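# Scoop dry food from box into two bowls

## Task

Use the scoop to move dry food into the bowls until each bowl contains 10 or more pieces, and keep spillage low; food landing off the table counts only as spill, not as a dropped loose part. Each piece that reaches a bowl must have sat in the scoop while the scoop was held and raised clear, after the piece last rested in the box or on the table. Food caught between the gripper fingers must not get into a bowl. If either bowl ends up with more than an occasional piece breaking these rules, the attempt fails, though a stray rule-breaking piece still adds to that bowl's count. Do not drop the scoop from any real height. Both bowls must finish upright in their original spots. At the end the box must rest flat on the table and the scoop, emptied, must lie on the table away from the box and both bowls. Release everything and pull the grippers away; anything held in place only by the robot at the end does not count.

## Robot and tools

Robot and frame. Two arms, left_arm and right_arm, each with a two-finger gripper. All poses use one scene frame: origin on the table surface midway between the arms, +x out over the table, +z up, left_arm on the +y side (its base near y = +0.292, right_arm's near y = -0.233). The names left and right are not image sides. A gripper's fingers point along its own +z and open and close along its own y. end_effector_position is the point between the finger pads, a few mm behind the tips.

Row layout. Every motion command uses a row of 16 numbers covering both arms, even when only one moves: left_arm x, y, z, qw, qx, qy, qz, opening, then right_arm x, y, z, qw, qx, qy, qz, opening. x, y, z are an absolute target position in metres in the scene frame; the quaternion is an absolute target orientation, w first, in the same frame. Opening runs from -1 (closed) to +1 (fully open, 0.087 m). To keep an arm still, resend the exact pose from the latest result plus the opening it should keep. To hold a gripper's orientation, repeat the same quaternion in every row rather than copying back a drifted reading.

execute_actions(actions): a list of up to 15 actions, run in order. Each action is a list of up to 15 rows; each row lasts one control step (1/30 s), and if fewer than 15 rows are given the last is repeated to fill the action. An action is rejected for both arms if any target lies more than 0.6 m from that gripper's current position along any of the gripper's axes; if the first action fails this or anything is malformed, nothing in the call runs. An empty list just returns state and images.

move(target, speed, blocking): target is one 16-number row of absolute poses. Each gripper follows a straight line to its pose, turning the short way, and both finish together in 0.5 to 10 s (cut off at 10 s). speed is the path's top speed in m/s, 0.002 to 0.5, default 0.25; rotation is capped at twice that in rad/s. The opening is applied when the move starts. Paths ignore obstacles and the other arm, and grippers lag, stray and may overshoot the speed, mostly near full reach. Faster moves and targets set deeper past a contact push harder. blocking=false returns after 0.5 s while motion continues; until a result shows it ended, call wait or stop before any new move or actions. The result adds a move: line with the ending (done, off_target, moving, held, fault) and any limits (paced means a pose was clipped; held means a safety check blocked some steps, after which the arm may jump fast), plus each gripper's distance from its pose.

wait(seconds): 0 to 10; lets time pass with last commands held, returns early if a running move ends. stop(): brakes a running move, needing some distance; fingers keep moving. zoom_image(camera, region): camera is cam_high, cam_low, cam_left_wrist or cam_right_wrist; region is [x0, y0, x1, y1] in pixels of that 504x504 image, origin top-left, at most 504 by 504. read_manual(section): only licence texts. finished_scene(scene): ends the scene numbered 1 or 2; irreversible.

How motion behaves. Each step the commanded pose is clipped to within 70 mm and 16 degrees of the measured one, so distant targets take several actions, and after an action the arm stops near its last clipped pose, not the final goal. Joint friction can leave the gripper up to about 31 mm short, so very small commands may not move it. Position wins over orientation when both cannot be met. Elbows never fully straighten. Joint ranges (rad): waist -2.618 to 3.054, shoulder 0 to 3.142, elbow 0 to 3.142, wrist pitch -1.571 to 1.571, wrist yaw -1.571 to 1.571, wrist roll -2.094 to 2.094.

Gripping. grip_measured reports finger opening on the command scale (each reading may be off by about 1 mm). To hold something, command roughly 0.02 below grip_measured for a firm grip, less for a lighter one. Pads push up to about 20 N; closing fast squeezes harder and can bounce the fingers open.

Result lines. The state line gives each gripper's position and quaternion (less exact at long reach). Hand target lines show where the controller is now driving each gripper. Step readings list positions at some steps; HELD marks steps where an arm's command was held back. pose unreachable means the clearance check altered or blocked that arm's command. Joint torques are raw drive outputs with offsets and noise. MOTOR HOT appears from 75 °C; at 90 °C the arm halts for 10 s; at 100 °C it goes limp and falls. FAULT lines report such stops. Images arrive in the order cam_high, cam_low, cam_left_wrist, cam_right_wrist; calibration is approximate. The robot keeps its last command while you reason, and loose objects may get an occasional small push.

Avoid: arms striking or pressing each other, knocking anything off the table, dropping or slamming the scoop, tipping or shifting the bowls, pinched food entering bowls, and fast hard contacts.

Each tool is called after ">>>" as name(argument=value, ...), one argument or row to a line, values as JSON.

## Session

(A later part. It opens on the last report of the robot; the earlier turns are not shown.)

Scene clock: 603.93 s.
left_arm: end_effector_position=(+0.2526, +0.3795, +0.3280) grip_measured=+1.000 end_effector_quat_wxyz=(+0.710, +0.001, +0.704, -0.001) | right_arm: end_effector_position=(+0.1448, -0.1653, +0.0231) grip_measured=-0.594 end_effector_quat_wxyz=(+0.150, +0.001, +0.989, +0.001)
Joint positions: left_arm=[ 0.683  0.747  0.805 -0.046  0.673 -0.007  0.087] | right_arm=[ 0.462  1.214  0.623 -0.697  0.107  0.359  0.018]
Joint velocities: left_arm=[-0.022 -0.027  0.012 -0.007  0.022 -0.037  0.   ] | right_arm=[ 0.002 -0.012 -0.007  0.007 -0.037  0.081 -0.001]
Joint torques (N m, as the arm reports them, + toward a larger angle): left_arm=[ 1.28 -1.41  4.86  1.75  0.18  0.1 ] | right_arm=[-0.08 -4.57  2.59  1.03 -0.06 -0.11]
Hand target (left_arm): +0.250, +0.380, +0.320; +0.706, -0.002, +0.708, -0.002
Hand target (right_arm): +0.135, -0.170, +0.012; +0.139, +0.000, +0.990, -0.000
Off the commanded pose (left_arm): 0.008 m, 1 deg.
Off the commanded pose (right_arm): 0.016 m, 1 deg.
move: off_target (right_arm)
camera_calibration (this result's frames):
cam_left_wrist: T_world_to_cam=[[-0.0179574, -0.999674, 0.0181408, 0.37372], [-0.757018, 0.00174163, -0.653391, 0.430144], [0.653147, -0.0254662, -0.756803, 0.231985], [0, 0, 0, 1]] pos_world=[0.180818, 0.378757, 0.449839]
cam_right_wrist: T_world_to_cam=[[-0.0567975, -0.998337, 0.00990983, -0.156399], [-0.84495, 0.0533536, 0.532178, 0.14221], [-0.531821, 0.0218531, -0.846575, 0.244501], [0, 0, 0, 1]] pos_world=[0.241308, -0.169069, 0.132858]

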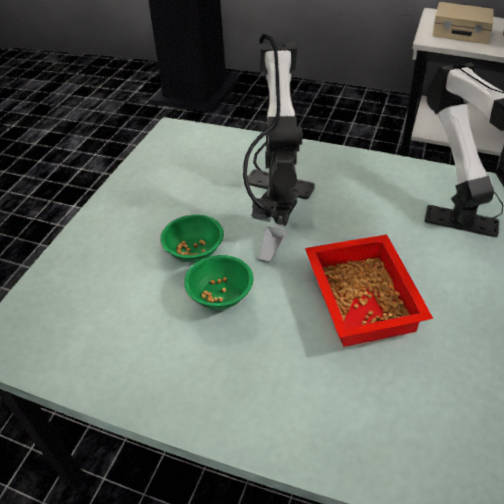

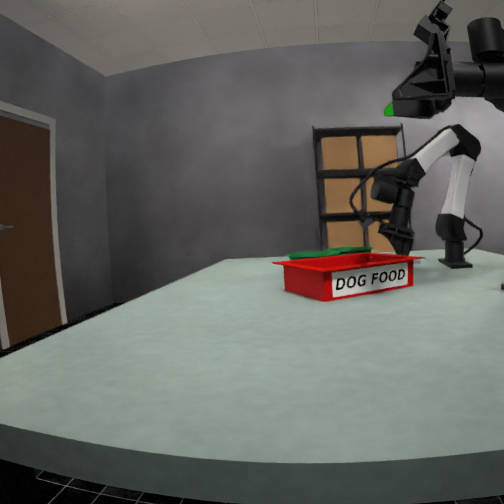

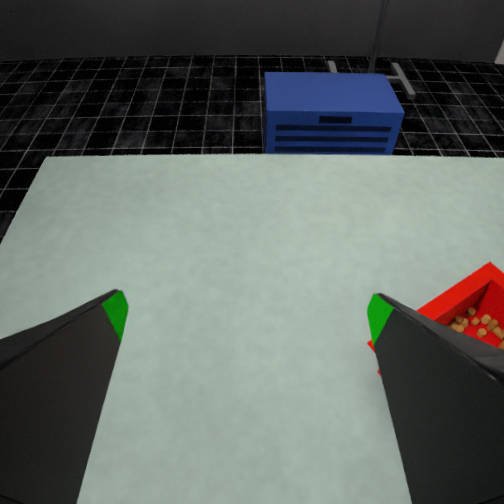

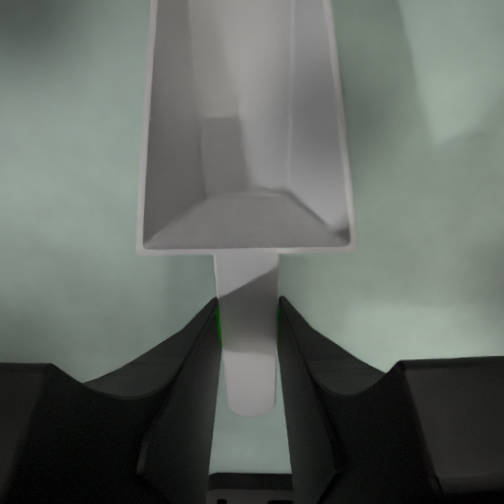

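>>> move(
  target=[0.25,0.38,0.32,0.706,-0.002,0.708,-0.002,1, 0.143,-0.166,0.022,0.145,0,0.9894,0,0.3],
  speed=0.05,
)

>>> move(
  target=[0.25,0.38,0.32,0.706,-0.002,0.708,-0.002,1, 0.15,-0.166,0.10,0.145,0,0.9894,0,0.3],
  speed=0.15,
)

>>> move(
  target=[0.25,0.38,0.32,0.706,-0.002,0.708,-0.002,1, 0.345,-0.133,0.10,0.2321,0.4272,0.8663,-0.1145,0.3],
  speed=0.25,
)

Scene clock: 623.83 s.
left_arm: end_effector_position=(+0.2526, +0.3795, +0.3280) grip_measured=+1.000 end_effector_quat_wxyz=(+0.710, +0.001, +0.704, -0.001) | right_arm: end_effector_position=(+0.1446, -0.1654, +0.0231) grip_measured=+0.300 end_effector_quat_wxyz=(+0.150, +0.000, +0.989, +0.000)
Joint positions: left_arm=[ 0.683  0.747  0.805 -0.046  0.673 -0.007  0.087] | right_arm=[ 0.462  1.214  0.623 -0.698  0.107  0.358  0.057]
Joint velocities: left_arm=[-0.002  0.002 -0.007  0.037 -0.037  0.081  0.   ] | right_arm=[ 0.007  0.002 -0.002 -0.037 -0.007  0.022  0.   ]
Joint torques (N m, as the arm reports them, + toward a larger angle): left_arm=[ 1.7  -1.64  4.48  1.74  0.22  0.12] | right_arm=[ 0.47 -3.44  6.36  0.82  0.02 -0.03]
Hand target (left_arm): +0.250, +0.380, +0.320; +0.706, -0.002, +0.708, -0.002
Hand target (right_arm): +0.143, -0.166, +0.022; +0.145, -0.000, +0.989, +0.000
Off the commanded pose (left_arm): 0.008 m, 1 deg.
Off the commanded pose (right_arm): 0.002 m, 1 deg.
move: done
camera_calibration (this result's frames):
cam_left_wrist: T_world_to_cam=[[-0.0179574, -0.999674, 0.0181408, 0.37372], [-0.757018, 0.00174163, -0.653391, 0.430144], [0.653147, -0.0254662, -0.756803, 0.231985], [0, 0, 0, 1]] pos_world=[0.180818, 0.378757, 0.449839]
cam_right_wrist: T_world_to_cam=[[-0.0560629, -0.998373, 0.010453, -0.156635], [-0.844611, 0.0530064, 0.532751, 0.141958], [-0.532438, 0.0210388, -0.846208, 0.244334], [0, 0, 0, 1]] pos_world=[0.241211, -0.169045, 0.132766]

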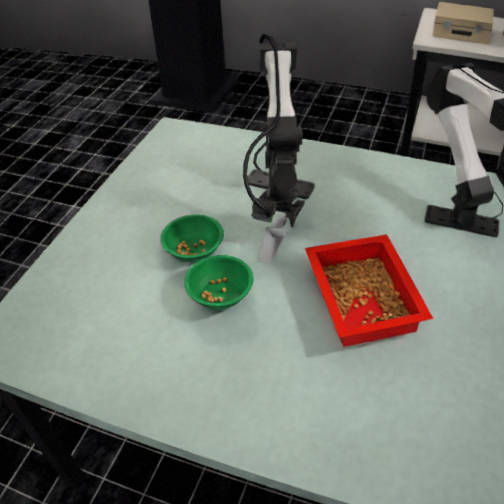

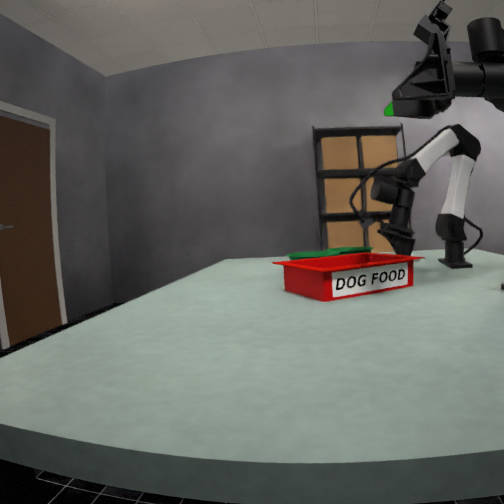

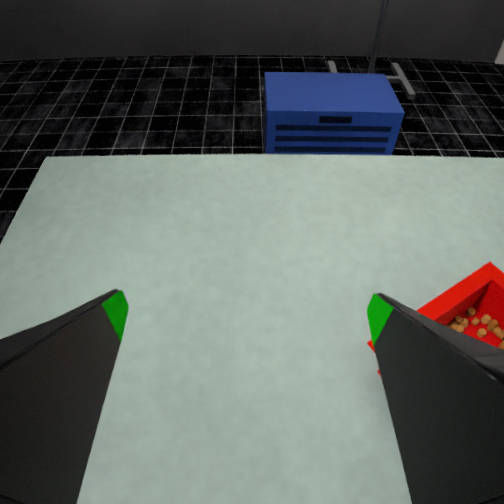

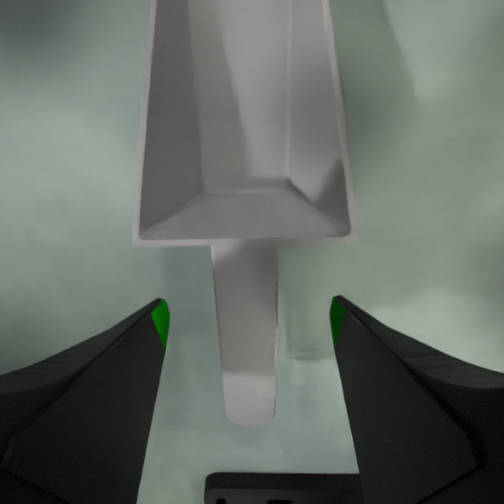

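Scene clock: 625.03 s.
left_arm: end_effector_position=(+0.2526, +0.3795, +0.3280) grip_measured=+1.000 end_effector_quat_wxyz=(+0.710, +0.001, +0.704, -0.001) | right_arm: end_effector_position=(+0.1451, -0.1654, +0.0892) grip_measured=+0.300 end_effector_quat_wxyz=(+0.129, -0.003, +0.992, -0.008)
Joint positions: left_arm=[ 0.683  0.747  0.805 -0.046  0.673 -0.007  0.087] | right_arm=[ 0.462  1.202  0.889 -1.021  0.107  0.354  0.057]
Joint velocities: left_arm=[-0.002  0.017 -0.007 -0.007  0.007  0.007  0.   ] | right_arm=[-0.002  0.007 -0.002  0.066 -0.007  0.022 -0.001]
Joint torques (N m, as the arm reports them, + toward a larger angle): left_arm=[ 1.31 -1.57  4.83  1.76  0.23  0.14] | right_arm=[-0.16 -5.72  8.7   0.73 -0.03 -0.07]
Hand target (left_arm): +0.250, +0.380, +0.320; +0.706, -0.002, +0.708, -0.002
Hand target (right_arm): +0.150, -0.166, +0.100; +0.145, -0.000, +0.989, -0.000
Off the commanded pose (left_arm): 0.008 m, 1 deg.
Off the commanded pose (right_arm): 0.012 m, 2 deg.
move: off_target (right_arm)
camera_calibration (this result's frames):
cam_left_wrist: T_world_to_cam=[[-0.0179574, -0.999674, 0.0181408, 0.37372], [-0.757018, 0.00174163, -0.653391, 0.430144], [0.653147, -0.0254662, -0.756803, 0.231985], [0, 0, 0, 1]] pos_world=[0.180818, 0.378757, 0.449839]
cam_right_wrist: T_world_to_cam=[[-0.050825, -0.998252, 0.0301558, -0.159784], [-0.821987, 0.0589622, 0.566446, 0.101888], [-0.567234, 0.00400199, -0.823547, 0.300731], [0, 0, 0, 1]] pos_world=[0.246214, -0.166716, 0.19477]

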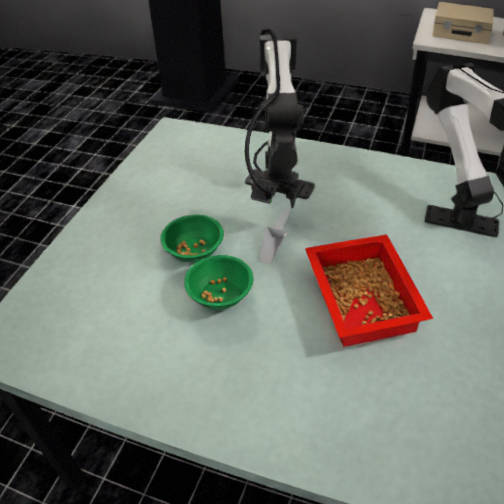

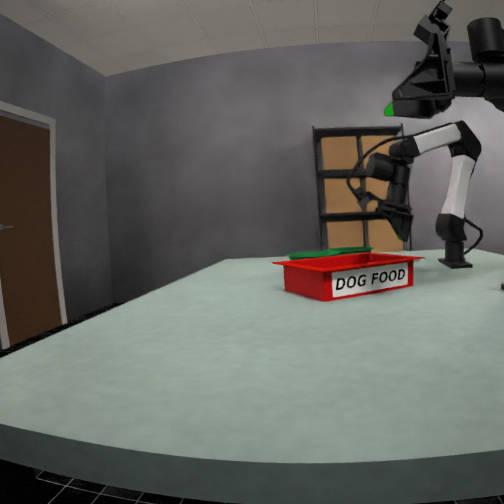

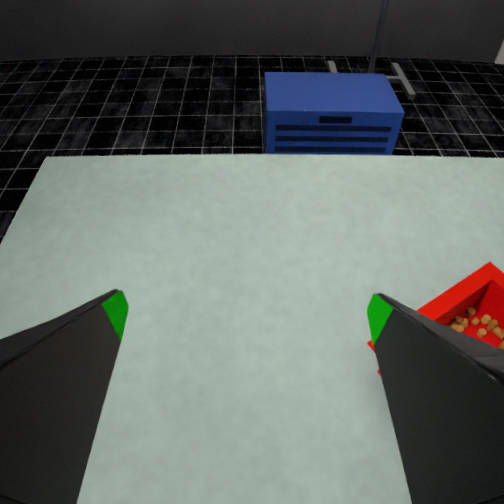

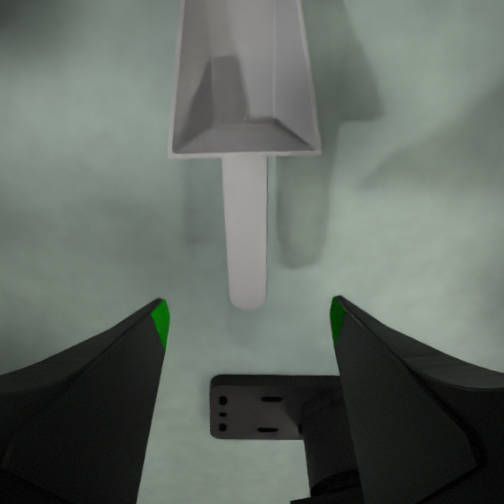

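Scene clock: 627.57 s.
left_arm: end_effector_position=(+0.2526, +0.3795, +0.3280) grip_measured=+1.000 end_effector_quat_wxyz=(+0.710, +0.001, +0.704, -0.001) | right_arm: end_effector_position=(+0.3399, -0.1331, +0.0979) grip_measured=+0.300 end_effector_quat_wxyz=(+0.224, +0.426, +0.869, -0.113)
Joint positions: left_arm=[ 0.683  0.747  0.805 -0.046  0.673 -0.007  0.087] | right_arm=[ 0.467  1.939  1.638 -1.123  0.488  1.253  0.057]
Joint velocities: left_arm=[-0.012 -0.007  0.002  0.022 -0.037 -0.066  0.   ] | right_arm=[ 0.007  0.007  0.012 -0.037 -0.007  0.095  0.   ]
Joint torques (N m, as the arm reports them, + toward a larger angle): left_arm=[ 1.18 -1.39  4.71  1.78  0.19  0.1 ] | right_arm=[  1.5  -10.59   8.69   0.5    0.5    0.14]
Hand target (left_arm): +0.250, +0.380, +0.320; +0.706, -0.002, +0.708, -0.002
Hand target (right_arm): +0.344, -0.129, +0.101; +0.231, +0.427, +0.867, -0.115
Off the commanded pose (left_arm): 0.008 m, 1 deg.
Off the commanded pose (right_arm): 0.005 m, 1 deg.
move: done
camera_calibration (this result's frames):
cam_left_wrist: T_world_to_cam=[[-0.0179574, -0.999674, 0.0181408, 0.37372], [-0.757018, 0.00174163, -0.653391, 0.430144], [0.653147, -0.0254662, -0.756803, 0.231985], [0, 0, 0, 1]] pos_world=[0.180818, 0.378757, 0.449839]
cam_right_wrist: T_world_to_cam=[[-0.825029, -0.565064, 0.00548023, 0.205351], [-0.528331, 0.774764, 0.347284, 0.272069], [-0.200484, 0.283624, -0.937744, 0.341989], [0, 0, 0, 1]] pos_world=[0.381726, -0.191749, 0.225088]

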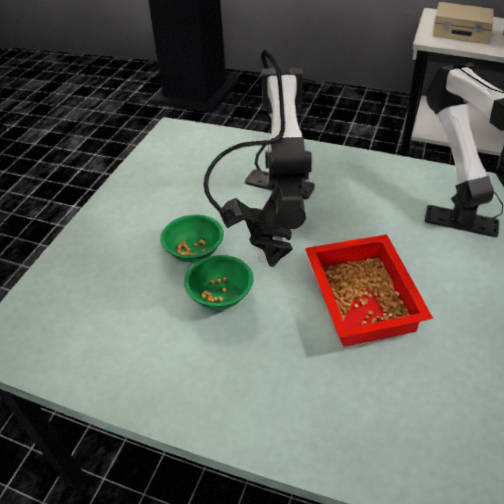

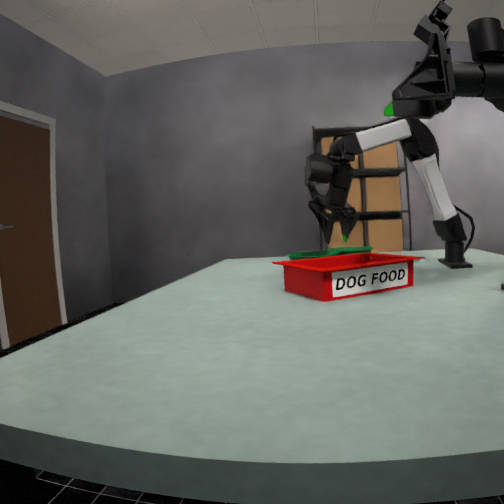

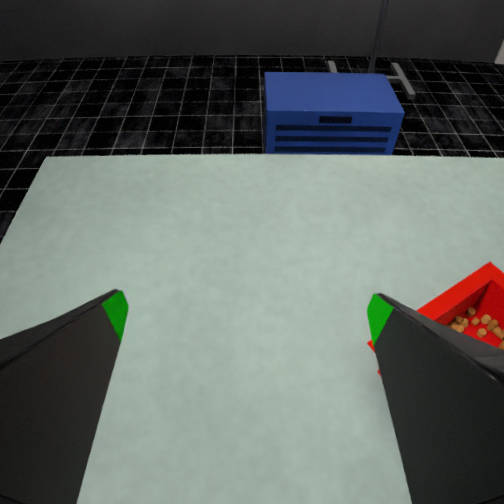

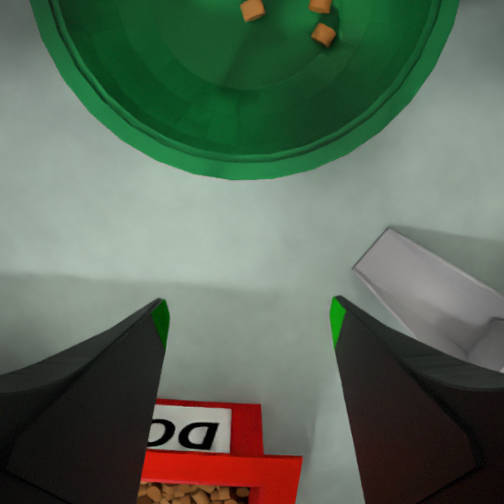

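>>> move(
  target=[0.25,0.38,0.32,0.706,-0.002,0.708,-0.002,1, 0.352,-0.143,0.028,0.2321,0.4272,0.8663,-0.1145,0.1],
  speed=0.08,
)

>>> move(
  target=[0.25,0.38,0.32,0.706,-0.002,0.708,-0.002,1, 0.41,-0.218,0.028,0.2321,0.4272,0.8663,-0.1145,0.1],
  speed=0.04,
)

Scene clock: 644.33 s.
left_arm: end_effector_position=(+0.2526, +0.3795, +0.3280) grip_measured=+1.000 end_effector_quat_wxyz=(+0.710, +0.001, +0.704, -0.001) | right_arm: end_effector_position=(+0.3534, -0.1361, +0.0366) grip_measured=+0.100 end_effector_quat_wxyz=(+0.235, +0.429, +0.866, -0.105)
Joint positions: left_arm=[ 0.683  0.747  0.805 -0.046  0.673 -0.007  0.087] | right_arm=[ 0.449  1.995  1.467 -0.858  0.489  1.232  0.048]
Joint velocities: left_arm=[ 0.017 -0.017 -0.002 -0.007  0.066  0.007  0.   ] | right_arm=[ 0.007  0.012 -0.002 -0.037  0.037  0.022 -0.   ]
Joint torques (N m, as the arm reports them, + toward a larger angle): left_arm=[ 1.66 -1.54  4.85  1.76  0.18  0.09] | right_arm=[ -0.04 -11.49   4.63   0.74   0.43  -0.05]
Hand target (left_arm): +0.250, +0.380, +0.320; +0.706, -0.002, +0.708, -0.002
Hand target (right_arm): +0.352, -0.143, +0.028; +0.232, +0.427, +0.866, -0.115
Off the commanded pose (left_arm): 0.008 m, 1 deg.
Off the commanded pose (right_arm): 0.011 m, 1 deg.
move: off_target (right_arm)
camera_calibration (this result's frames):
cam_left_wrist: T_world_to_cam=[[-0.0179574, -0.999674, 0.0181408, 0.37372], [-0.757018, 0.00174163, -0.653391, 0.430144], [0.653147, -0.0254662, -0.756803, 0.231985], [0, 0, 0, 1]] pos_world=[0.180818, 0.378757, 0.449839]
cam_right_wrist: T_world_to_cam=[[-0.824726, -0.565157, -0.0206251, 0.215916], [-0.537803, 0.772486, 0.337689, 0.306158], [-0.174915, 0.289593, -0.941032, 0.279981], [0, 0, 0, 1]] pos_world=[0.391697, -0.195557, 0.164538]

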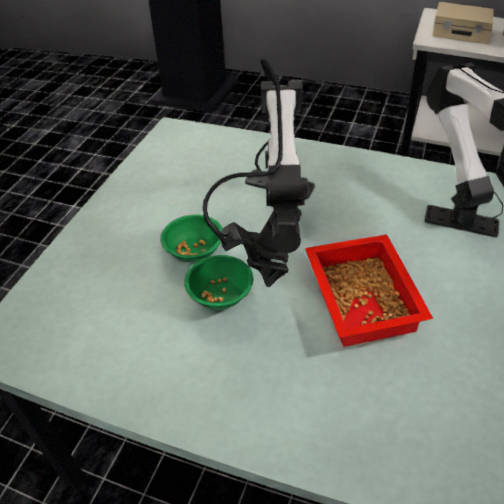

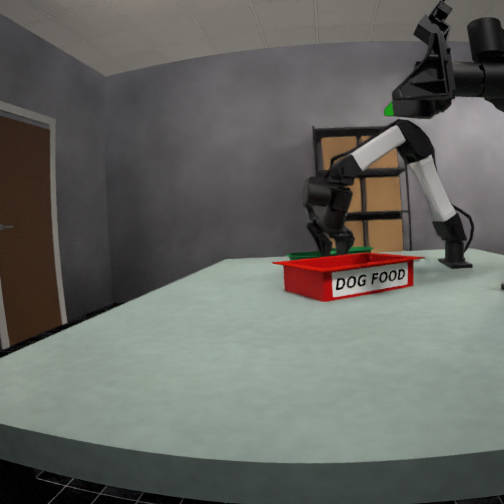

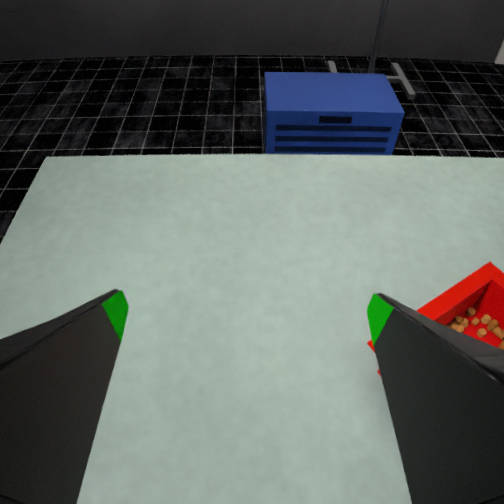

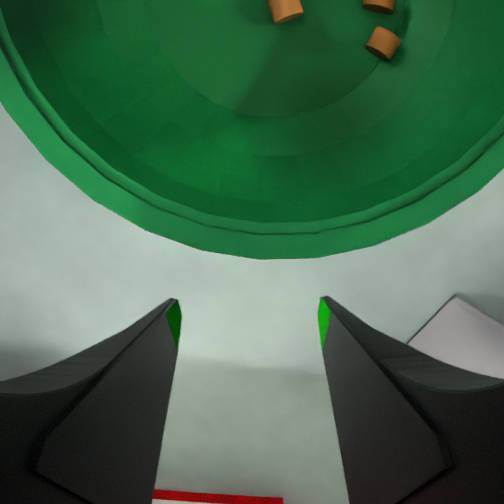

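Scene clock: 647.13 s.
left_arm: end_effector_position=(+0.2526, +0.3795, +0.3280) grip_measured=+1.000 end_effector_quat_wxyz=(+0.710, +0.001, +0.704, -0.001) | right_arm: end_effector_position=(+0.4000, -0.2149, +0.0264) grip_measured=+0.100 end_effector_quat_wxyz=(+0.224, +0.426, +0.868, -0.124)
Joint positions: left_arm=[ 0.683  0.747  0.805 -0.046  0.673 -0.007  0.087] | right_arm=[ 0.236  2.112  1.597 -0.806  0.458  0.999  0.048]
Joint velocities: left_arm=[ 0.007  0.017 -0.002 -0.037  0.007 -0.007  0.   ] | right_arm=[0.007 0.017 0.012 0.007 0.022 0.051 0.001]
Joint torques (N m, as the arm reports them, + toward a larger angle): left_arm=[ 1.44 -1.46  4.56  1.76  0.14  0.11] | right_arm=[ -0.04 -12.25   8.69   0.93   0.21  -0.09]
Hand target (left_arm): +0.250, +0.380, +0.320; +0.706, -0.002, +0.708, -0.002
Hand target (right_arm): +0.411, -0.217, +0.028; +0.233, +0.427, +0.866, -0.115
Off the commanded pose (left_arm): 0.008 m, 1 deg.
Off the commanded pose (right_arm): 0.011 m, 1 deg.
move: off_target (right_arm)
camera_calibration (this result's frames):
cam_left_wrist: T_world_to_cam=[[-0.0179574, -0.999674, 0.0181408, 0.37372], [-0.757018, 0.00174163, -0.653391, 0.430144], [0.653147, -0.0254662, -0.756803, 0.231985], [0, 0, 0, 1]] pos_world=[0.180818, 0.378757, 0.449839]
cam_right_wrist: T_world_to_cam=[[-0.82722, -0.56139, 0.0234217, 0.210253], [-0.521993, 0.783257, 0.337687, 0.391521], [-0.207919, 0.267115, -0.940967, 0.309725], [0, 0, 0, 1]] pos_world=[0.442694, -0.27136, 0.154305]

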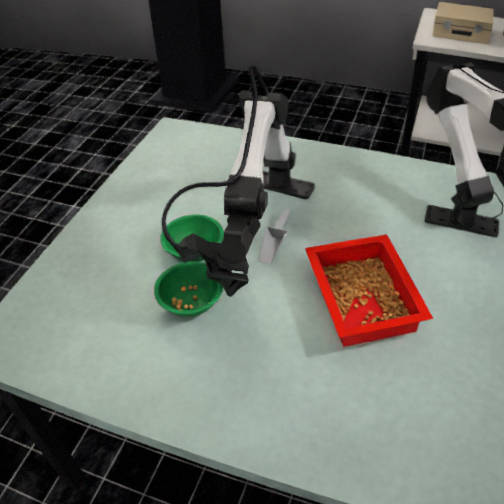

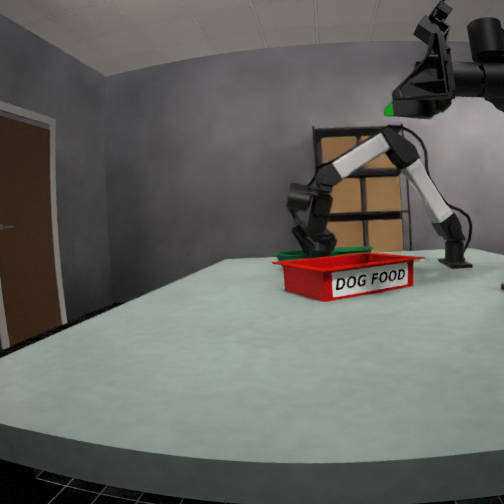

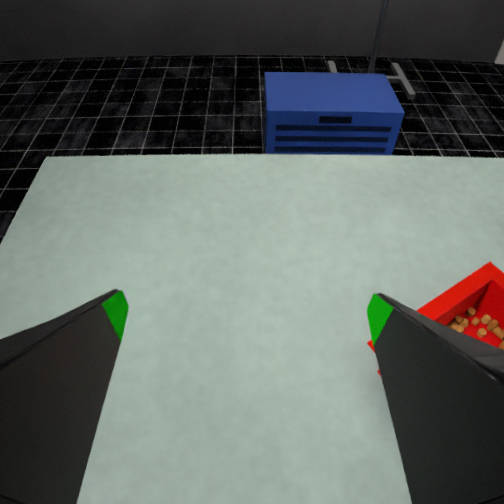

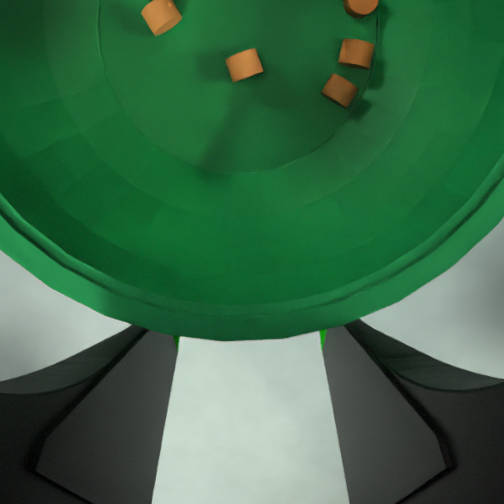

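>>> move(
  target=[0.25,0.38,0.32,0.706,-0.002,0.708,-0.002,1, 0.434,-0.242,0.028,0.2321,0.4272,0.8663,-0.1145,0.1],
  speed=0.03,
)

>>> zoom_image(
  camera="cam_high",
  region=[120,240,246,340],
)

Scene clock: 670.33 s.
left_arm: end_effector_position=(+0.2526, +0.3795, +0.3280) grip_measured=+1.000 end_effector_quat_wxyz=(+0.710, +0.001, +0.704, -0.001) | right_arm: end_effector_position=(+0.4262, -0.2382, +0.0263) grip_measured=+0.100 end_effector_quat_wxyz=(+0.228, +0.426, +0.867, -0.121)
Joint positions: left_arm=[ 0.683  0.747  0.805 -0.046  0.673 -0.007  0.087] | right_arm=[ 0.174  2.186  1.711 -0.807  0.441  0.933  0.048]
Joint velocities: left_arm=[-0.002  0.002  0.002 -0.007 -0.022 -0.022  0.   ] | right_arm=[ 0.007 -0.012 -0.022  0.022  0.022  0.007  0.   ]
Joint torques (N m, as the arm reports them, + toward a larger angle): left_arm=[ 1.42 -1.4   4.93  1.73  0.16  0.15] | right_arm=[  0.02 -13.14   8.87   0.84   0.15  -0.1 ]
Hand target (left_arm): +0.250, +0.380, +0.320; +0.706, -0.002, +0.708, -0.002
Hand target (right_arm): +0.434, -0.242, +0.028; +0.232, +0.427, +0.866, -0.115
Off the commanded pose (left_arm): 0.008 m, 1 deg.
Off the commanded pose (right_arm): 0.009 m, 1 deg.
move: done
camera_calibration (this result's frames):
cam_left_wrist: T_world_to_cam=[[-0.0179574, -0.999674, 0.0181408, 0.37372], [-0.757018, 0.00174163, -0.653391, 0.430144], [0.653147, -0.0254662, -0.756803, 0.231985], [0, 0, 0, 1]] pos_world=[0.180818, 0.378757, 0.449839]
cam_right_wrist: T_world_to_cam=[[-0.827122, -0.561838, 0.0143739, 0.218864], [-0.525566, 0.782279, 0.334395, 0.424911], [-0.19912, 0.269031, -0.942324, 0.318097], [0, 0, 0, 1]] pos_world=[0.467685, -0.295011, 0.154516]

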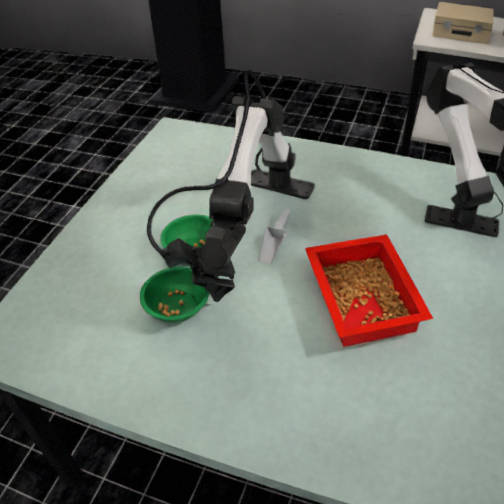

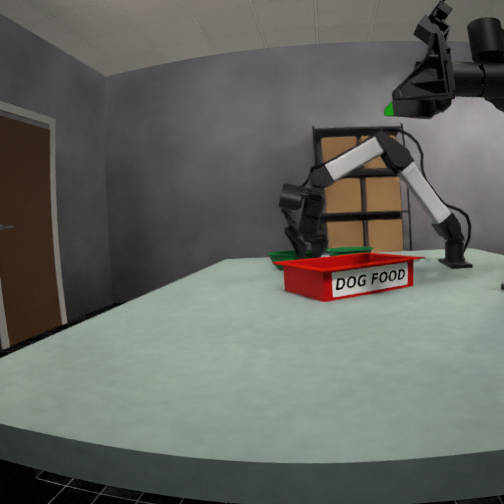

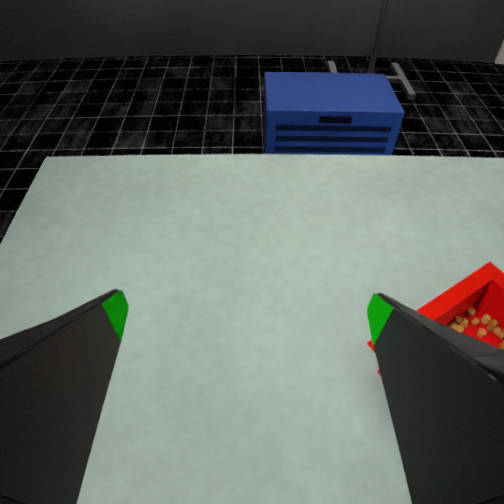

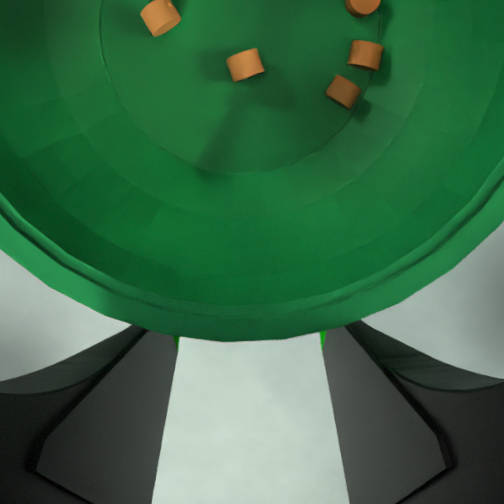

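Region (120, 240, 246, 340) of cam_high's 504x504 image, scaled by 4.000, with more detail than that image has; it fills the top 400 rows of this view, and the rest is white.

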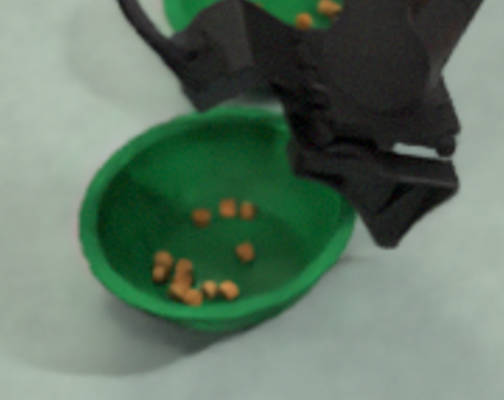

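Bowl is back in place (left edge ≈140, bottom ≈322). Back off, then lift clear.

>>> move(
  target=[0.25,0.38,0.32,0.706,-0.002,0.708,-0.002,1, 0.385,-0.18,0.035,0.2321,0.4272,0.8663,-0.1145,0.1],
  speed=0.1,
)

>>> move(
  target=[0.25,0.38,0.32,0.706,-0.002,0.708,-0.002,1, 0.33,-0.17,0.22,0.2321,0.4272,0.8663,-0.1145,0.1],
  speed=0.2,
)

>>> zoom_image(
  camera="cam_high",
  region=[120,190,320,340],
)

Scene clock: 681.33 s.
left_arm: end_effector_position=(+0.2526, +0.3795, +0.3280) grip_measured=+1.000 end_effector_quat_wxyz=(+0.710, +0.001, +0.704, -0.001) | right_arm: end_effector_position=(+0.3903, -0.1793, +0.0306) grip_measured=+0.100 end_effector_quat_wxyz=(+0.229, +0.424, +0.869, -0.109)
Joint positions: left_arm=[ 0.683  0.747  0.805 -0.046  0.673 -0.007  0.087] | right_arm=[ 0.317  2.082  1.569 -0.82   0.458  1.08   0.048]
Joint velocities: left_arm=[-0.002 -0.002  0.002 -0.022  0.007 -0.11   0.   ] | right_arm=[ 0.007 -0.017  0.002  0.037 -0.007  0.051 -0.   ]
Joint torques (N m, as the arm reports them, + toward a larger angle): left_arm=[ 1.3  -1.61  4.61  1.73  0.21  0.14] | right_arm=[  1.15 -15.51   4.46   0.67   0.52   0.1 ]
Hand target (left_arm): +0.250, +0.380, +0.320; +0.706, -0.002, +0.708, -0.002
Hand target (right_arm): +0.384, -0.181, +0.035; +0.232, +0.427, +0.866, -0.114
Off the commanded pose (left_arm): 0.008 m, 1 deg.
Off the commanded pose (right_arm): 0.007 m, 1 deg.
move: done
camera_calibration (this result's frames):
cam_left_wrist: T_world_to_cam=[[-0.0179574, -0.999674, 0.0181408, 0.37372], [-0.757018, 0.00174163, -0.653391, 0.430144], [0.653147, -0.0254662, -0.756803, 0.231985], [0, 0, 0, 1]] pos_world=[0.180818, 0.378757, 0.449839]
cam_right_wrist: T_world_to_cam=[[-0.821226, -0.570572, -0.0058575, 0.219015], [-0.537429, 0.769992, 0.343921, 0.360655], [-0.191722, 0.285585, -0.93898, 0.299094], [0, 0, 0, 1]] pos_world=[0.43103, -0.238155, 0.15809]

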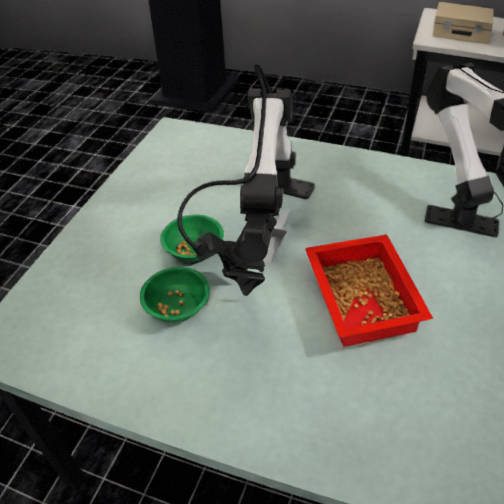

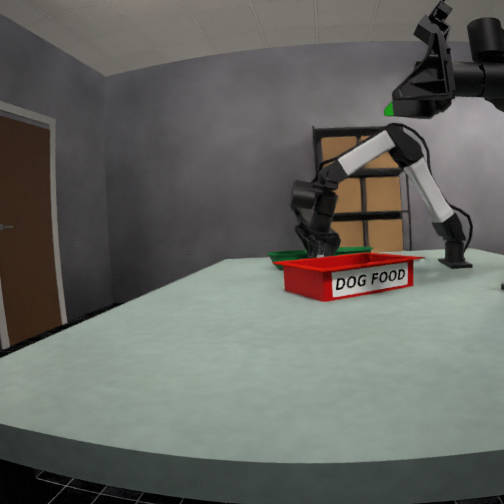

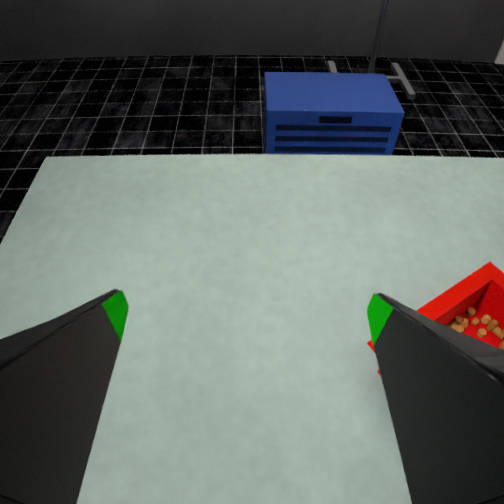

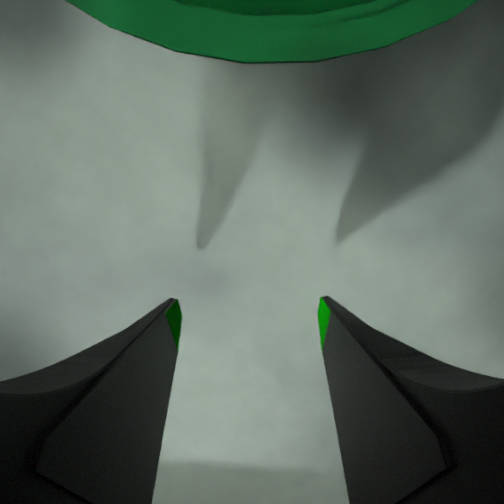

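Scene clock: 683.07 s.
left_arm: end_effector_position=(+0.2526, +0.3795, +0.3280) grip_measured=+1.000 end_effector_quat_wxyz=(+0.710, +0.001, +0.704, -0.001) | right_arm: end_effector_position=(+0.3288, -0.1732, +0.2129) grip_measured=+0.100 end_effector_quat_wxyz=(+0.221, +0.426, +0.869, -0.117)
Joint positions: left_arm=[ 0.683  0.747  0.805 -0.046  0.673 -0.007  0.087] | right_arm=[ 0.374  1.915  2.071 -1.541  0.473  1.151  0.048]
Joint velocities: left_arm=[ 0.002 -0.002 -0.007  0.066  0.037 -0.007  0.   ] | right_arm=[ 0.002 -0.012  0.002  0.007 -0.022 -0.007 -0.   ]
Joint torques (N m, as the arm reports them, + toward a larger angle): left_arm=[ 1.34 -1.49  4.74  1.74  0.16  0.11] | right_arm=[  1.51 -10.79   8.17   0.59   0.47   0.12]
Hand target (left_arm): +0.250, +0.380, +0.320; +0.706, -0.002, +0.708, -0.002
Hand target (right_arm): +0.331, -0.171, +0.220; +0.232, +0.427, +0.866, -0.114
Off the commanded pose (left_arm): 0.008 m, 1 deg.
Off the commanded pose (right_arm): 0.008 m, 1 deg.
move: done
camera_calibration (this result's frames):
cam_left_wrist: T_world_to_cam=[[-0.0179574, -0.999674, 0.0181408, 0.37372], [-0.757018, 0.00174163, -0.653391, 0.430144], [0.653147, -0.0254662, -0.756803, 0.231985], [0, 0, 0, 1]] pos_world=[0.180818, 0.378757, 0.449839]
cam_right_wrist: T_world_to_cam=[[-0.825666, -0.56398, 0.0142055, 0.171372], [-0.524442, 0.776576, 0.349128, 0.255975], [-0.207933, 0.280813, -0.936967, 0.460763], [0, 0, 0, 1]] pos_world=[0.371548, -0.231522, 0.339917]

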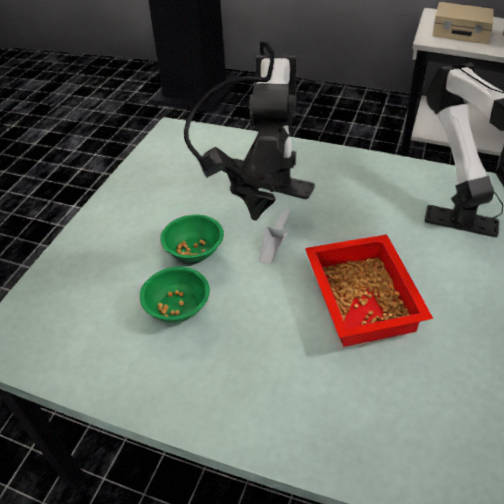

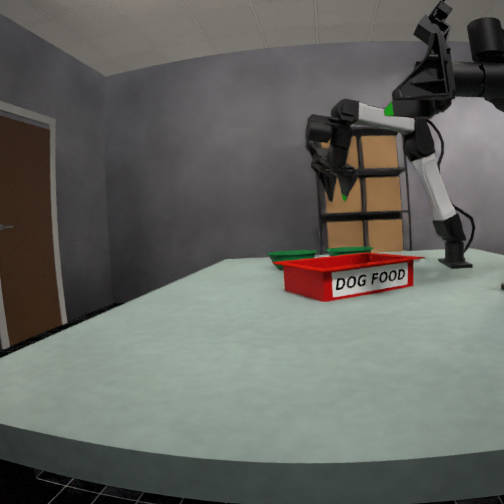

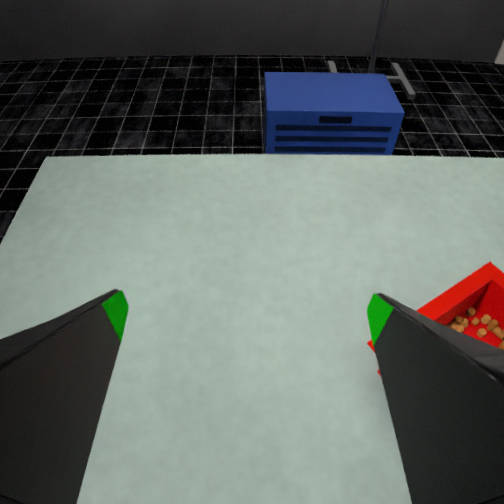

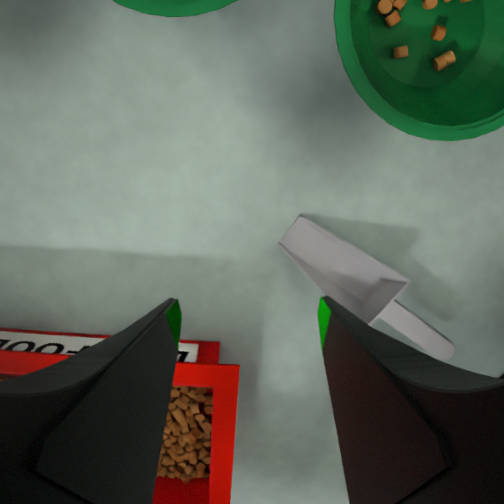

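Region (120, 190, 320, 340) of cam_high's 504x504 image, scaled by 2.520, with more detail than that image has; it fills the top 378 rows of this view, and the rest is white.

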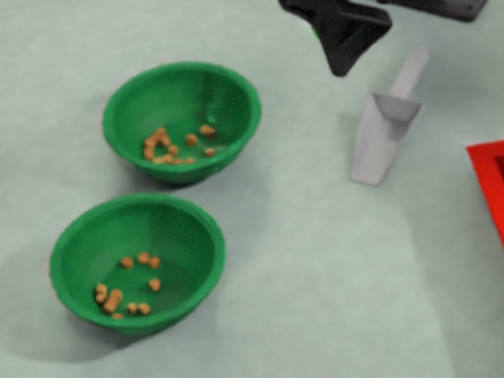

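>>> finished_scene(
  scene=2,
)

The scene is finished: the task was done.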